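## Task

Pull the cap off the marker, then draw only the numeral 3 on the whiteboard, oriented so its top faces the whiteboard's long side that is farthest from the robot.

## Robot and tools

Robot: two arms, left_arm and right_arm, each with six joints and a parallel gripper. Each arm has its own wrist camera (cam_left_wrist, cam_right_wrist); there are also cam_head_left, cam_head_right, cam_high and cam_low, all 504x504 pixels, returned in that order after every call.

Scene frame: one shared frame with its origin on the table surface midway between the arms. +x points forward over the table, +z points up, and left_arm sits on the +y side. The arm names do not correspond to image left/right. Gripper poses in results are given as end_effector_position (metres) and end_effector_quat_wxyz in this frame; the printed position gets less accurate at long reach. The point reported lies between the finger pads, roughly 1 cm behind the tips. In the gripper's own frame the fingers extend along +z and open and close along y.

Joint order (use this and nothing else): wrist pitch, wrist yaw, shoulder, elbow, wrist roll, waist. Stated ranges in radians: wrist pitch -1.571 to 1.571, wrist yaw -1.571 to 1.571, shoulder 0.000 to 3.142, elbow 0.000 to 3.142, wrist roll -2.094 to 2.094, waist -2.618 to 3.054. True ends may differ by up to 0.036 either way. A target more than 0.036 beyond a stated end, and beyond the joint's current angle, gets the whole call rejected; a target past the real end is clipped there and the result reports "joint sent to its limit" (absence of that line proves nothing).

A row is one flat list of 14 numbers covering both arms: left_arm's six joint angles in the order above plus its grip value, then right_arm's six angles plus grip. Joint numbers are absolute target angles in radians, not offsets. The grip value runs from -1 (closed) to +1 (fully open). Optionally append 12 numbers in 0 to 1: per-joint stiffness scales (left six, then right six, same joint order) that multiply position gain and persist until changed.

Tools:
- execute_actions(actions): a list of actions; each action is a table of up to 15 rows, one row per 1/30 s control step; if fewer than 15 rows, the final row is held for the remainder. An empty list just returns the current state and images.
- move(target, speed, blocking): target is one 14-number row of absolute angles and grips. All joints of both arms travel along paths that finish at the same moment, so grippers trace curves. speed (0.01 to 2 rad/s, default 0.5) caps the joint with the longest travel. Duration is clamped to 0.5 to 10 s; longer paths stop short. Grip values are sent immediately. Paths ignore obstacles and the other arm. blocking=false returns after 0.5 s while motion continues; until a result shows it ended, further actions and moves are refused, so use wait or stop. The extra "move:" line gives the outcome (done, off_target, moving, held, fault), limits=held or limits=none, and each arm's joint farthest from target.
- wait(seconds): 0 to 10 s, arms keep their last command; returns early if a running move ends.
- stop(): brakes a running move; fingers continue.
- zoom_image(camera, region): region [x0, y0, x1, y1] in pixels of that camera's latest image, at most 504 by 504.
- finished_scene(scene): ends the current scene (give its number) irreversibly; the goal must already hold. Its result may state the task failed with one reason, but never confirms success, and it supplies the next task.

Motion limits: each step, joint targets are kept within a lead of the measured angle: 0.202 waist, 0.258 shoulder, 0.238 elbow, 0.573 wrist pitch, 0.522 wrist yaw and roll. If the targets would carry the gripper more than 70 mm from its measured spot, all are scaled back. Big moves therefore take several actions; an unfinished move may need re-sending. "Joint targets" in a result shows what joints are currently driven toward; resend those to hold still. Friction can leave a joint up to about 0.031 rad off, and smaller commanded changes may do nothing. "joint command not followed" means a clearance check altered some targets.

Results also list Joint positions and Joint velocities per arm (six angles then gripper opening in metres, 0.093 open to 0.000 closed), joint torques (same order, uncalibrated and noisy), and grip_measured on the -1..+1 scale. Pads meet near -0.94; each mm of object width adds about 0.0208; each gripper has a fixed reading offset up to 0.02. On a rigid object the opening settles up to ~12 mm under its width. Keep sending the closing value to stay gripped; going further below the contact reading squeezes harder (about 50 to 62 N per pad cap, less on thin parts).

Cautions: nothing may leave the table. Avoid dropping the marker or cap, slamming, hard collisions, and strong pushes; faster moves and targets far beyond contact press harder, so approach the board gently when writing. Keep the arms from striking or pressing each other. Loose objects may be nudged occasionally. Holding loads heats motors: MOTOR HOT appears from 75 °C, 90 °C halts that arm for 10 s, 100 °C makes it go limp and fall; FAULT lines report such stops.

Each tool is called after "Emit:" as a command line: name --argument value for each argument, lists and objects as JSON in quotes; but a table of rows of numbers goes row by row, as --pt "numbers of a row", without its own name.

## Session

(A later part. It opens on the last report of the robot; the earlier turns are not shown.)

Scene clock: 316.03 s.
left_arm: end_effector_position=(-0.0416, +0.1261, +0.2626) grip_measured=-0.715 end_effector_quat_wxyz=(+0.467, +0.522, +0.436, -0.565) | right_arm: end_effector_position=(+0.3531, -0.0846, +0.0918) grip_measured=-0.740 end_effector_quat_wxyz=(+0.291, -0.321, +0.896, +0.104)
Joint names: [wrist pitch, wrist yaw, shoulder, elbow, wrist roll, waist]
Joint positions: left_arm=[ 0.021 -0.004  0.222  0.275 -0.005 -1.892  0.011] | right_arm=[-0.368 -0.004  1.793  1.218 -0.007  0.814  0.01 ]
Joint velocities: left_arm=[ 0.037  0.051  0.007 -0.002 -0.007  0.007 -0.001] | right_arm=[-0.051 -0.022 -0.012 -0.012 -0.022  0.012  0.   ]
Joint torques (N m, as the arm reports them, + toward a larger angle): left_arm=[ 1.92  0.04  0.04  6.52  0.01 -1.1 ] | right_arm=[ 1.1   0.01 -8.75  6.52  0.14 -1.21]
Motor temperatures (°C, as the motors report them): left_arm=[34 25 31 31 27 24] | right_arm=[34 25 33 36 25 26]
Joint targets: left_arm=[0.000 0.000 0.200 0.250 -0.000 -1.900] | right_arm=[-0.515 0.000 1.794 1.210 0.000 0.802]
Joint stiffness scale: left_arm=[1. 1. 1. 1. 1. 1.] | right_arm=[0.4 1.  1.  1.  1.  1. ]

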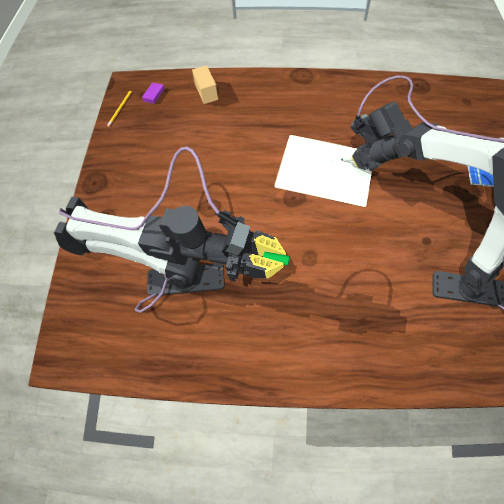

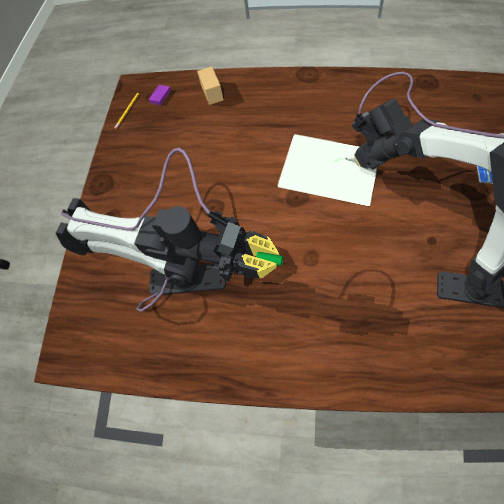

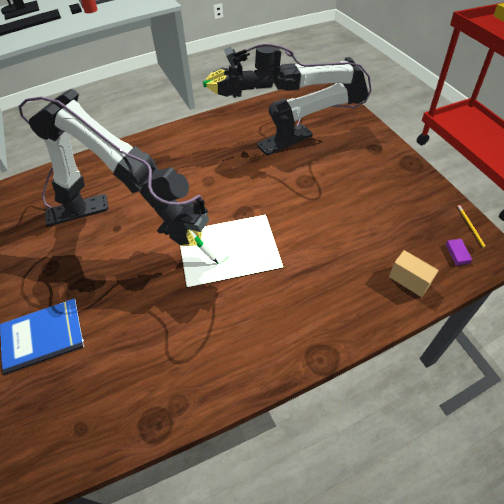

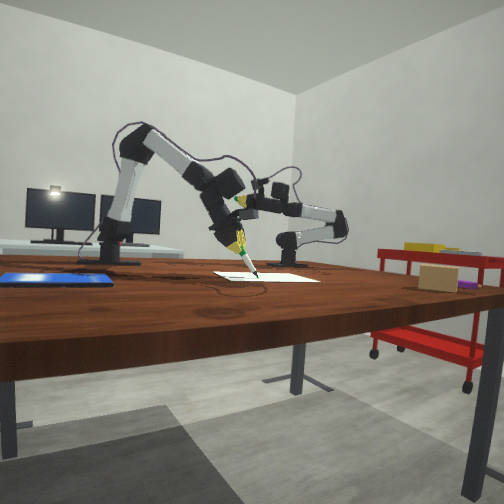

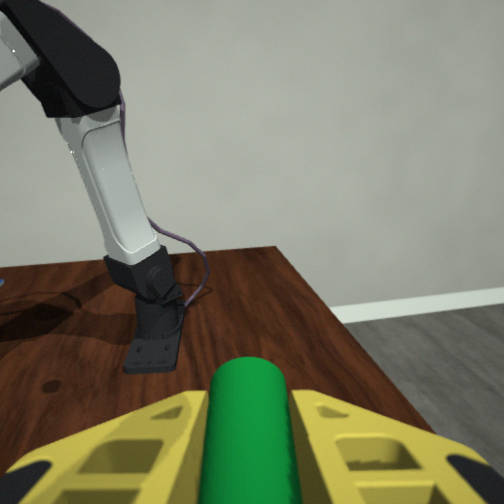

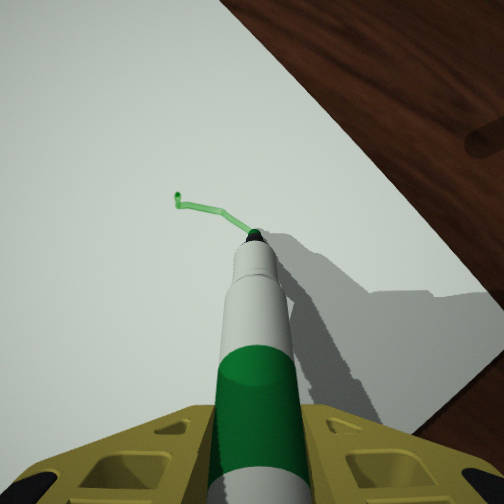

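Emit:
execute_actions --actions '[[[0,0,0.2,0.25,0,-1.9,-0.9,-0.525,0,1.792,1.21,0,0.8,-0.9],[0,0,0.2,0.25,0,-1.9,-0.9,-0.53,0,1.79,1.21,0,0.799,-0.9],[0,0,0.2,0.25,0,-1.9,-0.9,-0.535,0,1.788,1.21,0,0.798,-0.9],[0,0,0.2,0.25,0,-1.9,-0.9,-0.54,0,1.786,1.21,0,0.797,-0.9],[0,0,0.2,0.25,0,-1.9,-0.9,-0.545,0,1.784,1.21,0,0.796,-0.9],[0,0,0.2,0.25,0,-1.9,-0.9,-0.55,0,1.782,1.21,0,0.795,-0.9],[0,0,0.2,0.25,0,-1.9,-0.9,-0.555,0,1.78,1.21,0,0.794,-0.9],[0,0,0.2,0.25,0,-1.9,-0.9,-0.56,0,1.778,1.21,0,0.793,-0.9],[0,0,0.2,0.25,0,-1.9,-0.9,-0.565,0,1.776,1.21,0,0.792,-0.9],[0,0,0.2,0.25,0,-1.9,-0.9,-0.57,0,1.774,1.21,0,0.792,-0.9],[0,0,0.2,0.25,0,-1.9,-0.9,-0.575,0,1.772,1.21,0,0.792,-0.9],[0,0,0.2,0.25,0,-1.9,-0.9,-0.58,0,1.77,1.21,0,0.792,-0.9],[0,0,0.2,0.25,0,-1.9,-0.9,-0.585,0,1.768,1.21,0,0.792,-0.9]], [[0,0,0.2,0.25,0,-1.9,-0.9,-0.59,0,1.766,1.21,0,0.805,-0.9],[0,0,0.2,0.25,0,-1.9,-0.9,-0.595,0,1.764,1.21,0,0.816,-0.9],[0,0,0.2,0.25,0,-1.9,-0.9,-0.6,0,1.762,1.21,0,0.818,-0.9],[0,0,0.2,0.25,0,-1.9,-0.9,-0.605,0,1.76,1.21,0,0.819,-0.9],[0,0,0.2,0.25,0,-1.9,-0.9,-0.61,0,1.758,1.21,0,0.82,-0.9],[0,0,0.2,0.25,0,-1.9,-0.9,-0.615,0,1.756,1.21,0,0.822,-0.9],[0,0,0.2,0.25,0,-1.9,-0.9,-0.62,0,1.754,1.21,0,0.823,-0.9],[0,0,0.2,0.25,0,-1.9,-0.9,-0.625,0,1.752,1.21,0,0.825,-0.9],[0,0,0.2,0.25,0,-1.9,-0.9,-0.63,0,1.75,1.21,0,0.827,-0.9],[0,0,0.2,0.25,0,-1.9,-0.9,-0.635,0,1.748,1.21,0,0.829,-0.9],[0,0,0.2,0.25,0,-1.9,-0.9,-0.64,0,1.746,1.21,0,0.831,-0.9]], [[0,0,0.2,0.25,0,-1.9,-0.9,-0.645,0,1.745,1.21,0,0.834,-0.9],[0,0,0.2,0.25,0,-1.9,-0.9,-0.645,0,1.744,1.21,0,0.837,-0.9],[0,0,0.2,0.25,0,-1.9,-0.9,-0.65,0,1.743,1.21,0,0.84,-0.9],[0,0,0.2,0.25,0,-1.9,-0.9,-0.65,0,1.742,1.21,0,0.843,-0.9],[0,0,0.2,0.25,0,-1.9,-0.9,-0.65,0,1.741,1.21,0,0.846,-0.9],[0,0,0.2,0.25,0,-1.9,-0.9,-0.655,0,1.74,1.21,0,0.849,-0.9],[0,0,0.2,0.25,0,-1.9,-0.9,-0.655,0,1.74,1.21,0,0.852,-0.9],[0,0,0.2,0.25,0,-1.9,-0.9,-0.655,0,1.74,1.21,0,0.855,-0.9],[0,0,0.2,0.25,0,-1.9,-0.9,-0.655,0,1.74,1.21,0,0.858,-0.9],[0,0,0.2,0.25,0,-1.9,-0.9,-0.655,0,1.74,1.21,0,0.861,-0.9]]]'

Scene clock: 342.87 s.
left_arm: end_effector_position=(-0.0416, +0.1261, +0.2626) grip_measured=-0.715 end_effector_quat_wxyz=(+0.467, +0.522, +0.436, -0.565) | right_arm: end_effector_position=(+0.3226, -0.0924, +0.0957) grip_measured=-0.740 end_effector_quat_wxyz=(+0.249, -0.339, +0.903, +0.091)
Joint names: [wrist pitch, wrist yaw, shoulder, elbow, wrist roll, waist]
Joint positions: left_arm=[ 0.021 -0.004  0.222  0.275 -0.005 -1.892  0.011] | right_arm=[-0.514  0.001  1.738  1.218 -0.007  0.847  0.01 ]
Joint velocities: left_arm=[-0.007 -0.022 -0.007  0.012 -0.022  0.002  0.001] | right_arm=[ 0.081 -0.037  0.007  0.002 -0.007 -0.002 -0.001]
Joint torques (N m, as the arm reports them, + toward a larger angle): left_arm=[ 1.92  0.05  0.05  6.52  0.01 -1.12] | right_arm=[ 0.96 -0.02 -8.17  6.49  0.14  0.58]
Motor temperatures (°C, as the motors report them): left_arm=[34 25 31 31 27 24] | right_arm=[33 25 36 35 25 26]
Joint targets: left_arm=[-0.000 0.000 0.200 0.250 0.000 -1.900] | right_arm=[-0.655 -0.000 1.740 1.210 -0.000 0.861]
Joint stiffness scale: left_arm=[1. 1. 1. 1. 1. 1.] | right_arm=[0.4 1.  1.  1.  1.  1. ]

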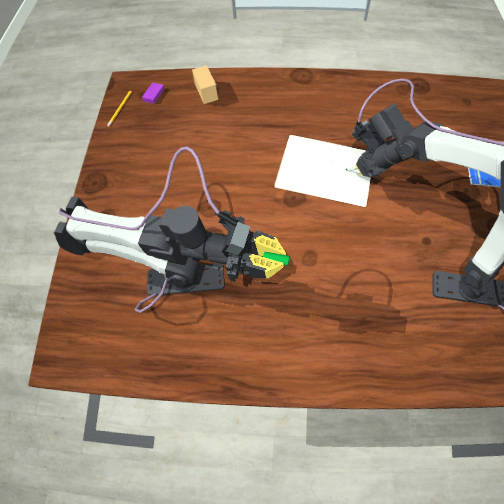

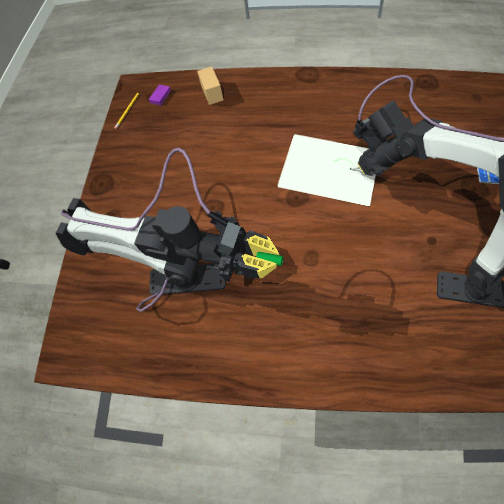

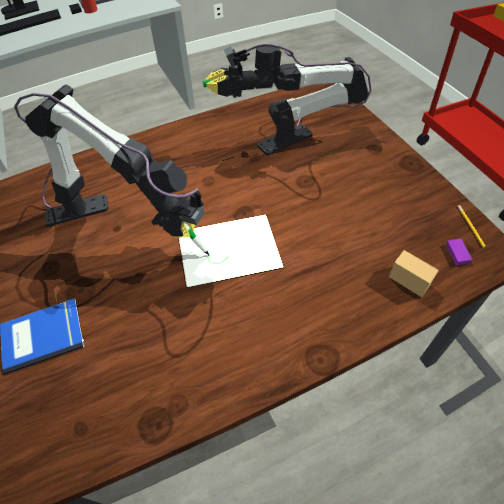

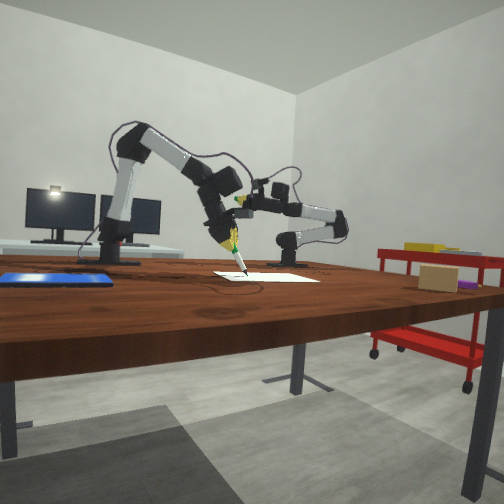

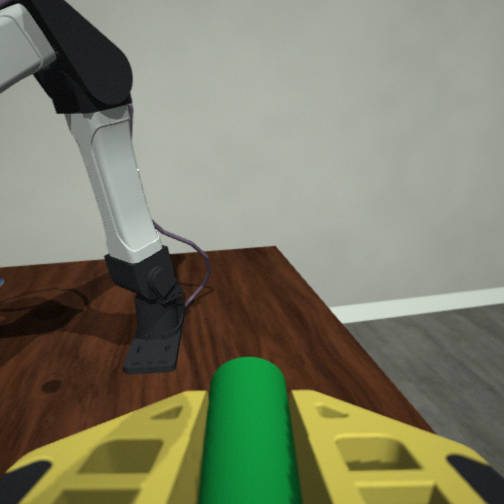

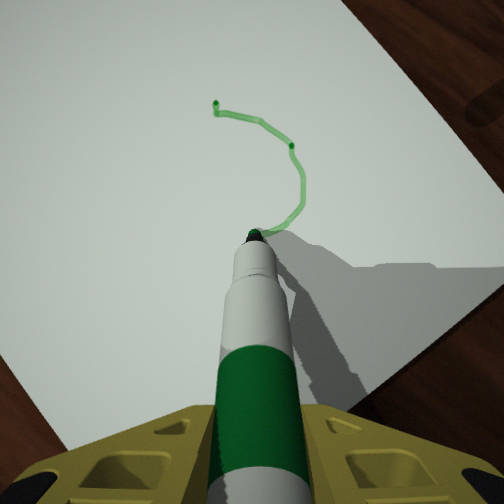

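Emit:
execute_actions --actions '[[[0,0,0.2,0.25,0,-1.9,-0.9,-0.63,0,1.755,1.21,0,0.863,-0.9],[0,0,0.2,0.25,0,-1.9,-0.9,-0.6,0,1.765,1.21,0,0.865,-0.9],[0,0,0.2,0.25,0,-1.9,-0.9,-0.585,0,1.767,1.21,0,0.868,-0.9],[0,0,0.2,0.25,0,-1.9,-0.9,-0.585,0,1.768,1.21,0,0.871,-0.9],[0,0,0.2,0.25,0,-1.9,-0.9,-0.58,0,1.769,1.21,0,0.874,-0.9],[0,0,0.2,0.25,0,-1.9,-0.9,-0.58,0,1.77,1.21,0,0.877,-0.9],[0,0,0.2,0.25,0,-1.9,-0.9,-0.575,0,1.771,1.21,0,0.88,-0.9],[0,0,0.2,0.25,0,-1.9,-0.9,-0.575,0,1.772,1.21,0,0.883,-0.9],[0,0,0.2,0.25,0,-1.9,-0.9,-0.57,0,1.773,1.21,0,0.886,-0.9],[0,0,0.2,0.25,0,-1.9,-0.9,-0.57,0,1.774,1.21,0,0.889,-0.9],[0,0,0.2,0.25,0,-1.9,-0.9,-0.565,0,1.776,1.21,0,0.892,-0.9]], [[0,0,0.2,0.25,0,-1.9,-0.9,-0.56,0,1.778,1.21,0,0.894,-0.9],[0,0,0.2,0.25,0,-1.9,-0.9,-0.555,0,1.78,1.21,0,0.896,-0.9],[0,0,0.2,0.25,0,-1.9,-0.9,-0.55,0,1.782,1.21,0,0.898,-0.9],[0,0,0.2,0.25,0,-1.9,-0.9,-0.545,0,1.784,1.21,0,0.9,-0.9],[0,0,0.2,0.25,0,-1.9,-0.9,-0.54,0,1.786,1.21,0,0.902,-0.9],[0,0,0.2,0.25,0,-1.9,-0.9,-0.535,0,1.788,1.21,0,0.904,-0.9],[0,0,0.2,0.25,0,-1.9,-0.9,-0.53,0,1.79,1.21,0,0.906,-0.9],[0,0,0.2,0.25,0,-1.9,-0.9,-0.525,0,1.792,1.21,0,0.908,-0.9]]]'

Scene clock: 363.30 s.
left_arm: end_effector_position=(-0.0416, +0.1261, +0.2626) grip_measured=-0.715 end_effector_quat_wxyz=(+0.467, +0.522, +0.436, -0.565) | right_arm: end_effector_position=(+0.3170, -0.0722, +0.0942) grip_measured=-0.740 end_effector_quat_wxyz=(+0.261, -0.357, +0.891, +0.099)
Joint names: [wrist pitch, wrist yaw, shoulder, elbow, wrist roll, waist]
Joint positions: left_arm=[ 0.021 -0.004  0.222  0.275 -0.005 -1.892  0.011] | right_arm=[-0.467  0.008  1.756  1.218 -0.007  0.892  0.01 ]
Joint velocities: left_arm=[-0.022  0.007 -0.012  0.007 -0.007  0.012 -0.001] | right_arm=[-0.022 -0.051  0.002 -0.012  0.037  0.012  0.   ]
Joint torques (N m, as the arm reports them, + toward a larger angle): left_arm=[ 1.92  0.04  0.06  6.52  0.01 -1.11] | right_arm=[ 1.35 -0.08 -5.85  6.51  0.14  0.68]
Motor temperatures (°C, as the motors report them): left_arm=[35 25 31 31 27 24] | right_arm=[32 25 36 35 25 26]
Joint targets: left_arm=[0.000 -0.000 0.200 0.250 0.000 -1.900] | right_arm=[-0.525 -0.000 1.792 1.210 -0.000 0.908]
Joint stiffness scale: left_arm=[1. 1. 1. 1. 1. 1.] | right_arm=[0.4 1.  1.  1.  1.  1. ]

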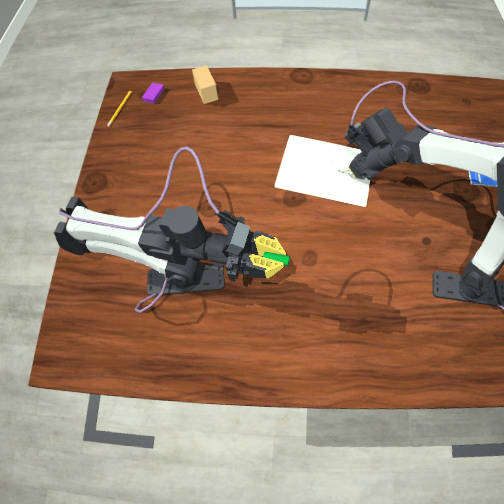

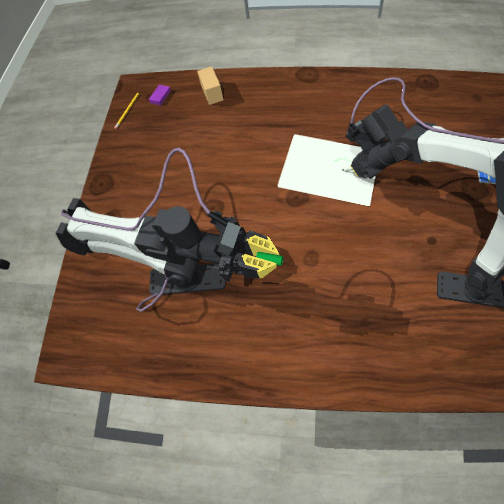

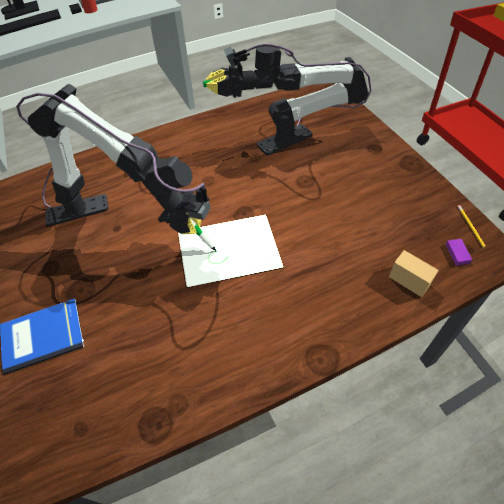

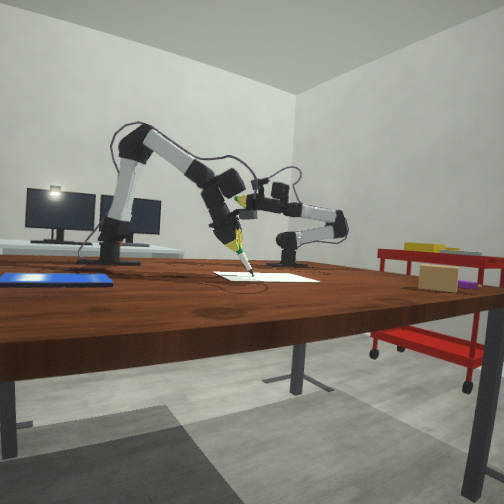

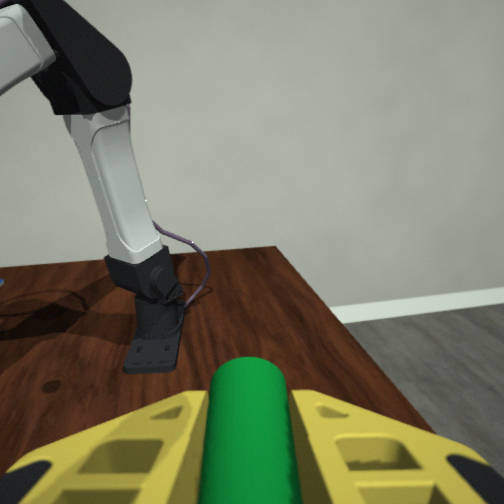

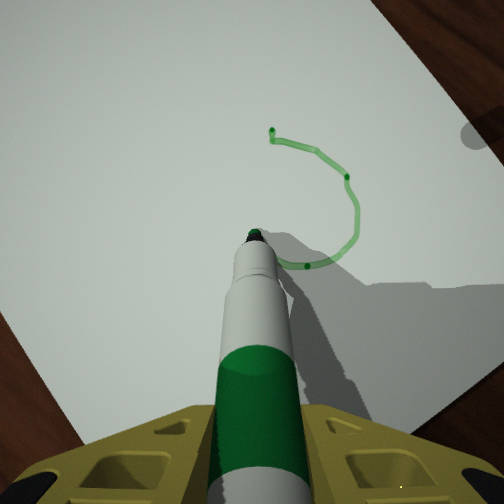

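Emit:
execute_actions --actions '[[[0,0,0.2,0.25,0,-1.9,-0.9,-0.57,0,1.775,1.21,0,0.89,-0.9],[0,0,0.2,0.25,0,-1.9,-0.9,-0.61,0,1.76,1.21,0,0.88,-0.9],[0,0,0.2,0.25,0,-1.9,-0.9,-0.615,0,1.757,1.21,0,0.879,-0.9],[0,0,0.2,0.25,0,-1.9,-0.9,-0.62,0,1.755,1.21,0,0.878,-0.9],[0,0,0.2,0.25,0,-1.9,-0.9,-0.625,0,1.753,1.21,0,0.876,-0.9],[0,0,0.2,0.25,0,-1.9,-0.9,-0.63,0,1.751,1.21,0,0.875,-0.9],[0,0,0.2,0.25,0,-1.9,-0.9,-0.635,0,1.749,1.21,0,0.873,-0.9],[0,0,0.2,0.25,0,-1.9,-0.9,-0.64,0,1.747,1.21,0,0.872,-0.9],[0,0,0.2,0.25,0,-1.9,-0.9,-0.645,0,1.745,1.21,0,0.87,-0.9],[0,0,0.2,0.25,0,-1.9,-0.9,-0.65,0,1.743,1.21,0,0.869,-0.9],[0,0,0.2,0.25,0,-1.9,-0.9,-0.655,0,1.741,1.21,0,0.868,-0.9],[0,0,0.2,0.25,0,-1.9,-0.9,-0.66,0,1.739,1.21,0,0.867,-0.9],[0,0,0.2,0.25,0,-1.9,-0.9,-0.665,0,1.737,1.21,0,0.866,-0.9],[0,0,0.2,0.25,0,-1.9,-0.9,-0.67,0,1.735,1.21,0,0.865,-0.9]], [[0,0,0.2,0.25,0,-1.9,-0.9,-0.675,0,1.733,1.21,0,0.865,-0.9],[0,0,0.2,0.25,0,-1.9,-0.9,-0.68,0,1.731,1.21,0,0.865,-0.9],[0,0,0.2,0.25,0,-1.9,-0.9,-0.685,0,1.729,1.21,0,0.87,-0.9],[0,0,0.2,0.25,0,-1.9,-0.9,-0.69,0,1.727,1.21,0,0.875,-0.9],[0,0,0.2,0.25,0,-1.9,-0.9,-0.695,0,1.725,1.21,0,0.88,-0.9],[0,0,0.2,0.25,0,-1.9,-0.9,-0.7,0,1.723,1.21,0,0.885,-0.9],[0,0,0.2,0.25,0,-1.9,-0.9,-0.705,0,1.721,1.21,0,0.888,-0.9],[0,0,0.2,0.25,0,-1.9,-0.9,-0.71,0,1.719,1.21,0,0.89,-0.9],[0,0,0.2,0.25,0,-1.9,-0.9,-0.715,0,1.717,1.21,0,0.891,-0.9],[0,0,0.2,0.25,0,-1.9,-0.9,-0.72,0,1.715,1.21,0,0.892,-0.9],[0,0,0.2,0.25,0,-1.9,-0.9,-0.725,0,1.713,1.21,0,0.894,-0.9]], [[0,0,0.2,0.25,0,-1.9,-0.9,-0.73,0,1.711,1.21,0,0.896,-0.9],[0,0,0.2,0.25,0,-1.9,-0.9,-0.735,0,1.709,1.21,0,0.898,-0.9],[0,0,0.2,0.25,0,-1.9,-0.9,-0.74,0,1.707,1.21,0,0.9,-0.9],[0,0,0.2,0.25,0,-1.9,-0.9,-0.745,0,1.705,1.21,0,0.902,-0.9],[0,0,0.2,0.25,0,-1.9,-0.9,-0.75,0,1.704,1.21,0,0.904,-0.9],[0,0,0.2,0.25,0,-1.9,-0.9,-0.75,0,1.703,1.21,0,0.906,-0.9],[0,0,0.2,0.25,0,-1.9,-0.9,-0.755,0,1.702,1.21,0,0.908,-0.9],[0,0,0.2,0.25,0,-1.9,-0.9,-0.755,0,1.701,1.21,0,0.91,-0.9],[0,0,0.2,0.25,0,-1.9,-0.9,-0.76,0,1.7,1.21,0,0.913,-0.9],[0,0,0.2,0.25,0,-1.9,-0.9,-0.76,0,1.699,1.21,0,0.916,-0.9]], [[0,0,0.2,0.25,0,-1.9,-0.9,-0.76,0,1.698,1.21,0,0.919,-0.9],[0,0,0.2,0.25,0,-1.9,-0.9,-0.76,0,1.697,1.21,0,0.922,-0.9],[0,0,0.2,0.25,0,-1.9,-0.9,-0.76,0,1.697,1.21,0,0.925,-0.9],[0,0,0.2,0.25,0,-1.9,-0.9,-0.76,0,1.697,1.21,0,0.928,-0.9],[0,0,0.2,0.25,0,-1.9,-0.9,-0.76,0,1.7,1.21,0,0.931,-0.9],[0,0,0.2,0.25,0,-1.9,-0.9,-0.76,0,1.703,1.21,0,0.934,-0.9],[0,0,0.2,0.25,0,-1.9,-0.9,-0.75,0,1.706,1.21,0,0.937,-0.9],[0,0,0.2,0.25,0,-1.9,-0.9,-0.75,0,1.709,1.21,0,0.94,-0.9],[0,0,0.2,0.25,0,-1.9,-0.9,-0.74,0,1.712,1.21,0,0.943,-0.9],[0,0,0.2,0.25,0,-1.9,-0.9,-0.74,0,1.715,1.21,0,0.946,-0.9],[0,0,0.2,0.25,0,-1.9,-0.9,-0.73,0,1.718,1.21,0,0.949,-0.9]]]'

Scene clock: 403.80 s.
left_arm: end_effector_position=(-0.0416, +0.1261, +0.2626) grip_measured=-0.715 end_effector_quat_wxyz=(+0.467, +0.522, +0.436, -0.565) | right_arm: end_effector_position=(+0.2809, -0.0827, +0.0984) grip_measured=-0.740 end_effector_quat_wxyz=(+0.212, -0.381, +0.896, +0.085)
Joint names: [wrist pitch, wrist yaw, shoulder, elbow, wrist roll, waist]
Joint positions: left_arm=[ 0.021 -0.004  0.222  0.275 -0.005 -1.892  0.011] | right_arm=[-0.629  0.006  1.698  1.218 -0.007  0.934  0.01 ]
Joint velocities: left_arm=[ 0.051 -0.095 -0.002  0.002  0.007 -0.002 -0.001] | right_arm=[ 0.022  0.037 -0.007 -0.007  0.007  0.007  0.001]
Joint torques (N m, as the arm reports them, + toward a larger angle): left_arm=[ 1.92  0.04  0.04  6.53  0.01 -1.11] | right_arm=[ 0.99 -0.08 -6.42  6.43  0.14  0.62]
Motor temperatures (°C, as the motors report them): left_arm=[35 25 31 31 27 24] | right_arm=[32 25 34 36 25 26]
Joint targets: left_arm=[0.000 -0.000 0.200 0.250 0.000 -1.900] | right_arm=[-0.730 -0.000 1.718 1.210 -0.000 0.949]
Joint stiffness scale: left_arm=[1. 1. 1. 1. 1. 1.] | right_arm=[0.4 1.  1.  1.  1.  1. ]

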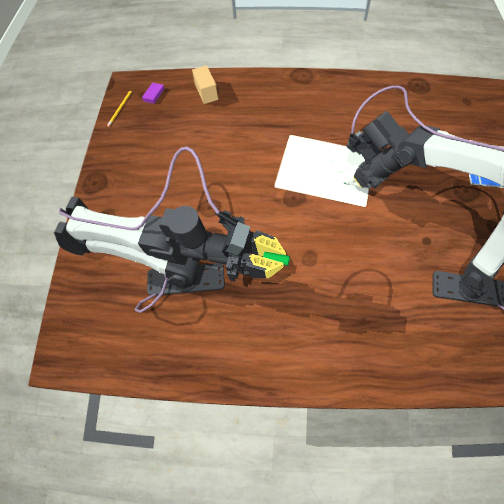

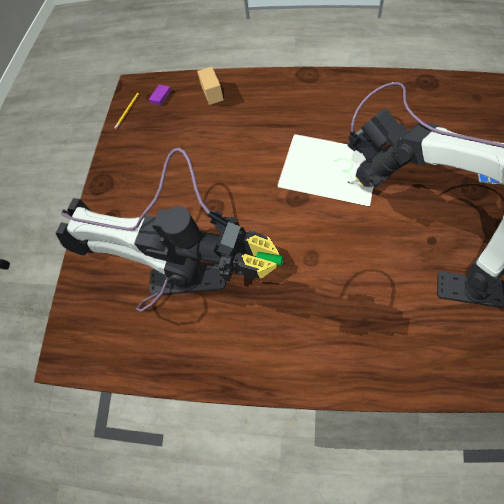

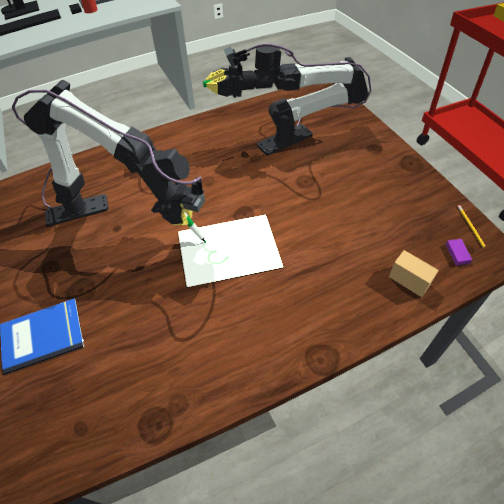

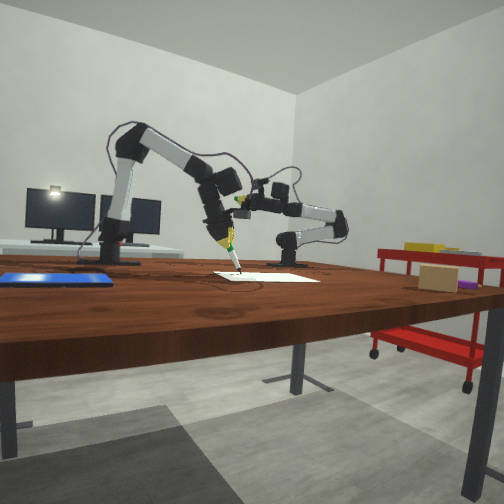

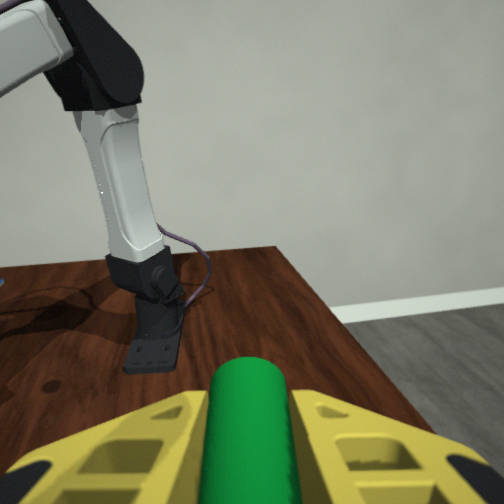

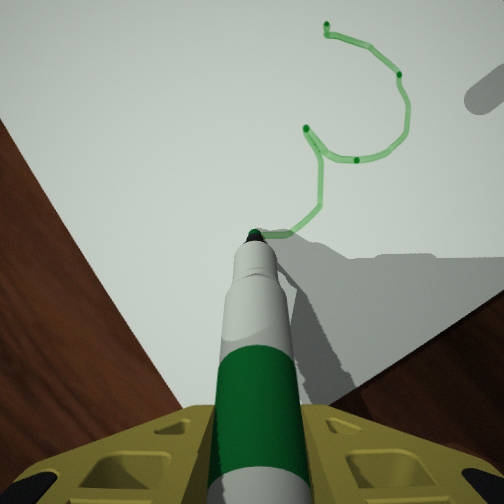

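Emit:
execute_actions --actions '[[[0,0,0.2,0.25,0,-1.9,-0.9,-0.69,0,1.728,1.21,0,0.951,-0.9],[0,0,0.2,0.25,0,-1.9,-0.9,-0.67,0,1.733,1.21,0,0.953,-0.9],[0,0,0.2,0.25,0,-1.9,-0.9,-0.667,0,1.734,1.21,0,0.956,-0.9],[0,0,0.2,0.25,0,-1.9,-0.9,-0.664,0,1.735,1.21,0,0.959,-0.9],[0,0,0.2,0.25,0,-1.9,-0.9,-0.661,0,1.736,1.21,0,0.962,-0.9],[0,0,0.2,0.25,0,-1.9,-0.9,-0.658,0,1.737,1.21,0,0.965,-0.9],[0,0,0.2,0.25,0,-1.9,-0.9,-0.655,0,1.738,1.21,0,0.968,-0.9],[0,0,0.2,0.25,0,-1.9,-0.9,-0.65,0,1.74,1.21,0,0.971,-0.9],[0,0,0.2,0.25,0,-1.9,-0.9,-0.645,0,1.742,1.21,0,0.974,-0.9],[0,0,0.2,0.25,0,-1.9,-0.9,-0.64,0,1.744,1.21,0,0.977,-0.9],[0,0,0.2,0.25,0,-1.9,-0.9,-0.635,0,1.746,1.21,0,0.98,-0.9],[0,0,0.2,0.25,0,-1.9,-0.9,-0.63,0,1.748,1.21,0,0.983,-0.9],[0,0,0.2,0.25,0,-1.9,-0.9,-0.625,0,1.75,1.21,0,0.986,-0.9]], [[0,0,0.2,0.25,0,-1.9,-0.9,-0.62,0,1.752,1.21,0,0.988,-0.9],[0,0,0.2,0.25,0,-1.9,-0.9,-0.615,0,1.754,1.21,0,0.99,-0.9],[0,0,0.2,0.25,0,-1.9,-0.9,-0.61,0,1.756,1.21,0,0.991,-0.9],[0,0,0.2,0.25,0,-1.9,-0.9,-0.605,0,1.758,1.21,0,0.992,-0.9],[0,0,0.2,0.25,0,-1.9,-0.9,-0.6,0,1.76,1.21,0,0.993,-0.9],[0,0,0.2,0.25,0,-1.9,-0.9,-0.595,0,1.762,1.21,0,0.994,-0.9],[0,0,0.2,0.25,0,-1.9,-0.9,-0.59,0,1.764,1.21,0,0.995,-0.9],[0,0,0.2,0.25,0,-1.9,-0.9,-0.585,0,1.766,1.21,0,0.996,-0.9],[0,0,0.2,0.25,0,-1.9,-0.9,-0.58,0,1.768,1.21,0,0.997,-0.9],[0,0,0.2,0.25,0,-1.9,-0.9,-0.575,0,1.77,1.21,0,0.998,-0.9],[0,0,0.2,0.25,0,-1.9,-0.9,-0.57,0,1.772,1.21,0,0.998,-0.9],[0,0,0.2,0.25,0,-1.9,-0.9,-0.565,0,1.774,1.21,0,0.998,-0.9]], [[0,0,0.2,0.25,0,-1.9,-0.9,-0.56,0,1.776,1.21,0,0.98,-0.9],[0,0,0.2,0.25,0,-1.9,-0.9,-0.555,0,1.778,1.21,0,0.972,-0.9],[0,0,0.2,0.25,0,-1.9,-0.9,-0.55,0,1.78,1.21,0,0.97,-0.9],[0,0,0.2,0.25,0,-1.9,-0.9,-0.545,0,1.782,1.21,0,0.969,-0.9],[0,0,0.2,0.25,0,-1.9,-0.9,-0.54,0,1.784,1.21,0,0.968,-0.9],[0,0,0.2,0.25,0,-1.9,-0.9,-0.535,0,1.786,1.21,0,0.967,-0.9],[0,0,0.2,0.25,0,-1.9,-0.9,-0.53,0,1.788,1.21,0,0.966,-0.9],[0,0,0.2,0.25,0,-1.9,-0.9,-0.525,0,1.79,1.21,0,0.965,-0.9],[0,0,0.2,0.25,0,-1.9,-0.9,-0.52,0,1.792,1.21,0,0.964,-0.9],[0,0,0.2,0.25,0,-1.9,-0.9,-0.515,0,1.794,1.21,0,0.964,-0.9]]]'

Scene clock: 436.67 s.
left_arm: end_effector_position=(-0.0416, +0.1261, +0.2626) grip_measured=-0.715 end_effector_quat_wxyz=(+0.467, +0.522, +0.436, -0.565) | right_arm: end_effector_position=(+0.2901, -0.0453, +0.0941) grip_measured=-0.740 end_effector_quat_wxyz=(+0.257, -0.395, +0.875, +0.111)
Joint names: [wrist pitch, wrist yaw, shoulder, elbow, wrist roll, waist]
Joint positions: left_arm=[ 0.021 -0.004  0.222  0.275 -0.005 -1.892  0.011] | right_arm=[-0.465  0.006  1.757  1.218 -0.007  0.978  0.01 ]
Joint velocities: left_arm=[-0.022  0.007 -0.002  0.007  0.007 -0.002 -0.001] | right_arm=[ 0.066  0.037  0.027 -0.007 -0.007 -0.002  0.001]
Joint torques (N m, as the arm reports them, + toward a larger angle): left_arm=[ 1.92  0.05  0.05  6.53  0.01 -1.1 ] | right_arm=[ 1.36 -0.07 -5.77  6.51  0.14 -1.35]
Motor temperatures (°C, as the motors report them): left_arm=[36 25 31 31 27 24] | right_arm=[31 25 34 36 25 26]
Joint targets: left_arm=[0.000 -0.000 0.200 0.250 -0.000 -1.900] | right_arm=[-0.515 0.000 1.794 1.210 0.000 0.964]
Joint stiffness scale: left_arm=[1. 1. 1. 1. 1. 1.] | right_arm=[0.4 1.  1.  1.  1.  1. ]

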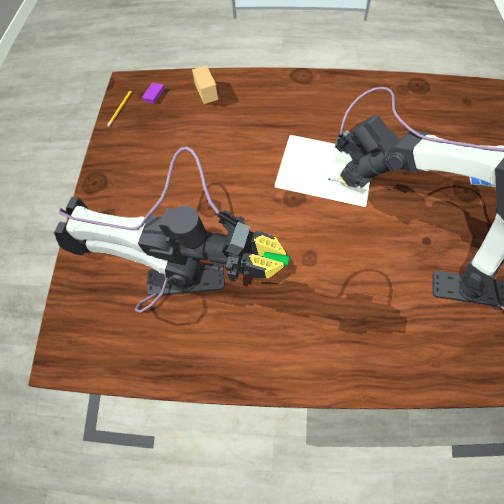

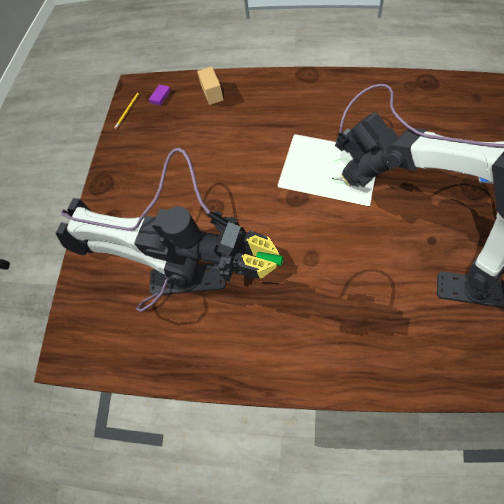

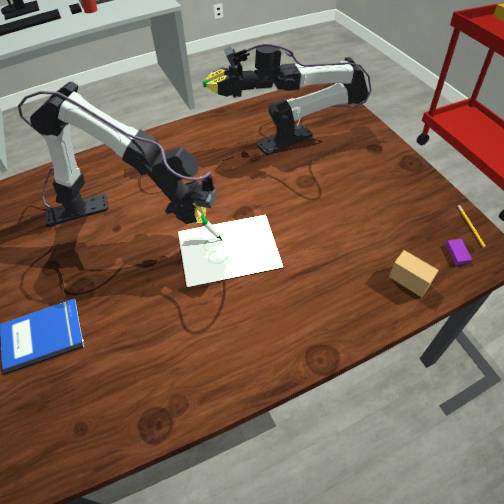

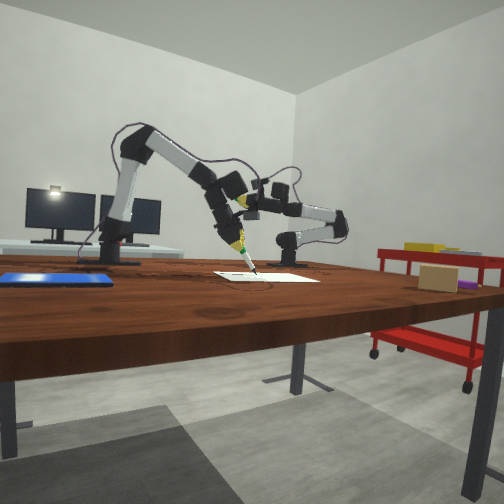

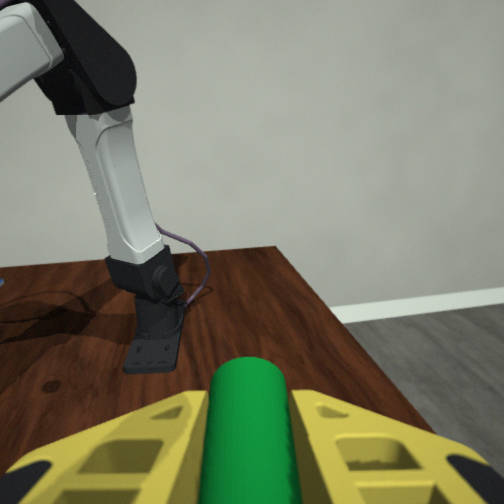

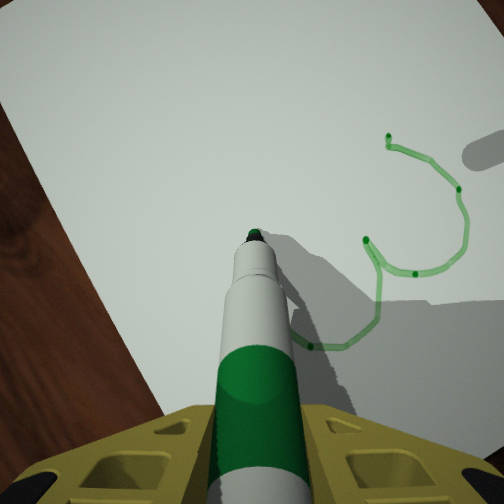

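Emit:
move --target '[0,0,0.2,0.25,0,-1.9,-0.9,-0.465,0,1.5,1.21,0,0.978,-0.9,1,1,1,1,1,1,1,1,1,1,1,1]' --speed 0.4

Emit:
zoom_image --camera "cam_high" --region '[170,200,290,290]'

Scene clock: 443.27 s.
left_arm: end_effector_position=(-0.0416, +0.1261, +0.2626) grip_measured=-0.715 end_effector_quat_wxyz=(+0.467, +0.522, +0.436, -0.565) | right_arm: end_effector_position=(+0.2848, -0.0513, +0.2031) grip_measured=-0.740 end_effector_quat_wxyz=(+0.370, -0.376, +0.834, +0.161)
Joint names: [wrist pitch, wrist yaw, shoulder, elbow, wrist roll, waist]
Joint positions: left_arm=[ 0.021 -0.004  0.222  0.275 -0.005 -1.892  0.011] | right_arm=[-0.459  0.006  1.499  1.218 -0.007  0.978  0.01 ]
Joint velocities: left_arm=[-0.022 -0.022 -0.022 -0.012  0.037 -0.012 -0.001] | right_arm=[-0.037  0.022 -0.002 -0.007 -0.037  0.002 -0.   ]
Joint torques (N m, as the arm reports them, + toward a larger angle): left_arm=[ 1.92  0.04  0.05  6.52  0.01 -1.11] | right_arm=[ 1.95 -0.07 -6.62  7.07  0.15 -0.4 ]
Motor temperatures (°C, as the motors report them): left_arm=[36 25 31 31 27 24] | right_arm=[31 25 34 36 25 26]
Joint targets: left_arm=[0.000 -0.000 0.200 0.250 0.000 -1.900] | right_arm=[-0.465 0.000 1.500 1.210 -0.000 0.978]
Joint stiffness scale: left_arm=[1. 1. 1. 1. 1. 1.] | right_arm=[1. 1. 1. 1. 1. 1.]
move: off_target (left_arm); limits=none; left_arm: farthest joint: the elbow, 0.025 radians from its target (0.025 radians at the start); right_arm: farthest joint: the elbow, 0.008 radians from its target (0.008 radians at the start)

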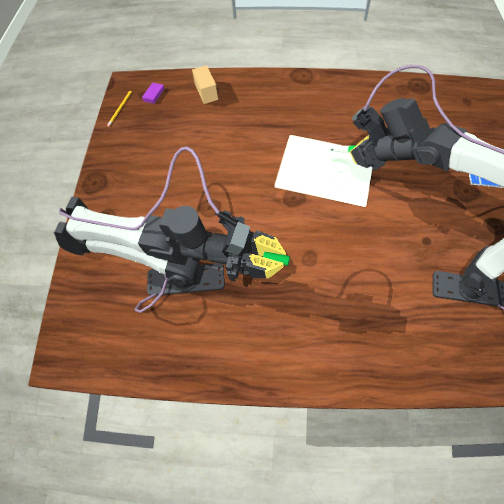

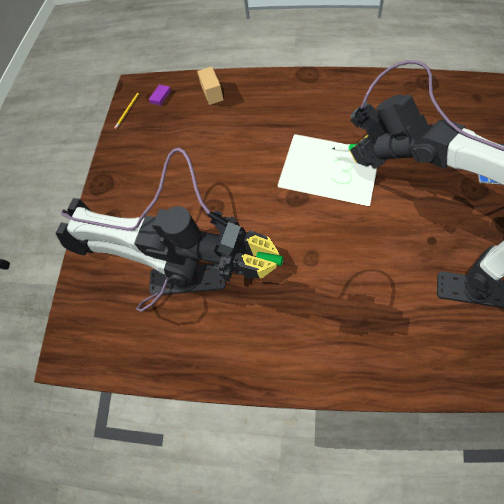

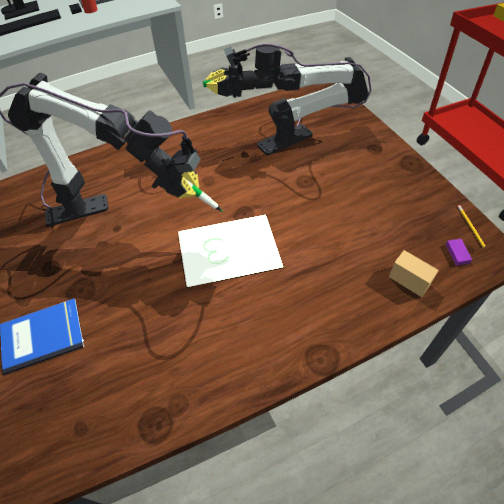

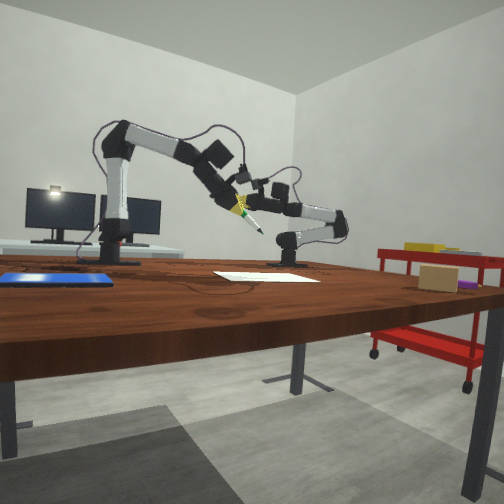

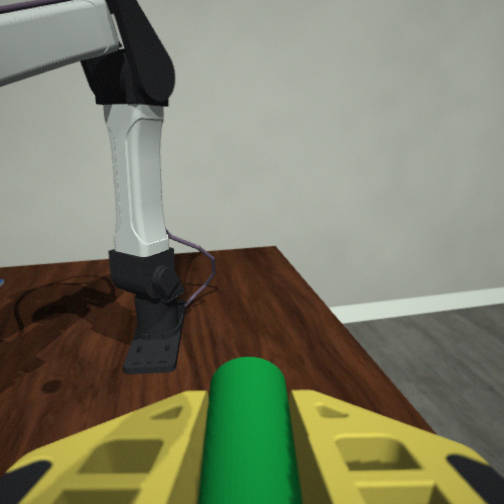

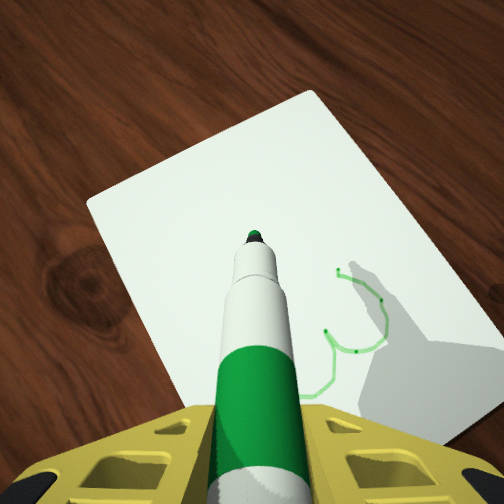

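Region (170, 200, 290, 290) of cam_high's 504x504 image, scaled by 4.200, with more detail than that image has; it fills the top 378 rows of this view, and the rest is white.

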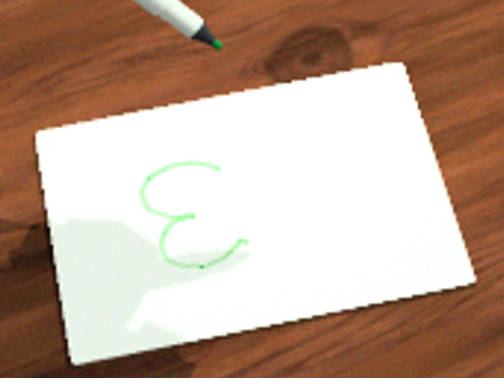

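Emit:
finished_scene --scene 1

The scene is finished.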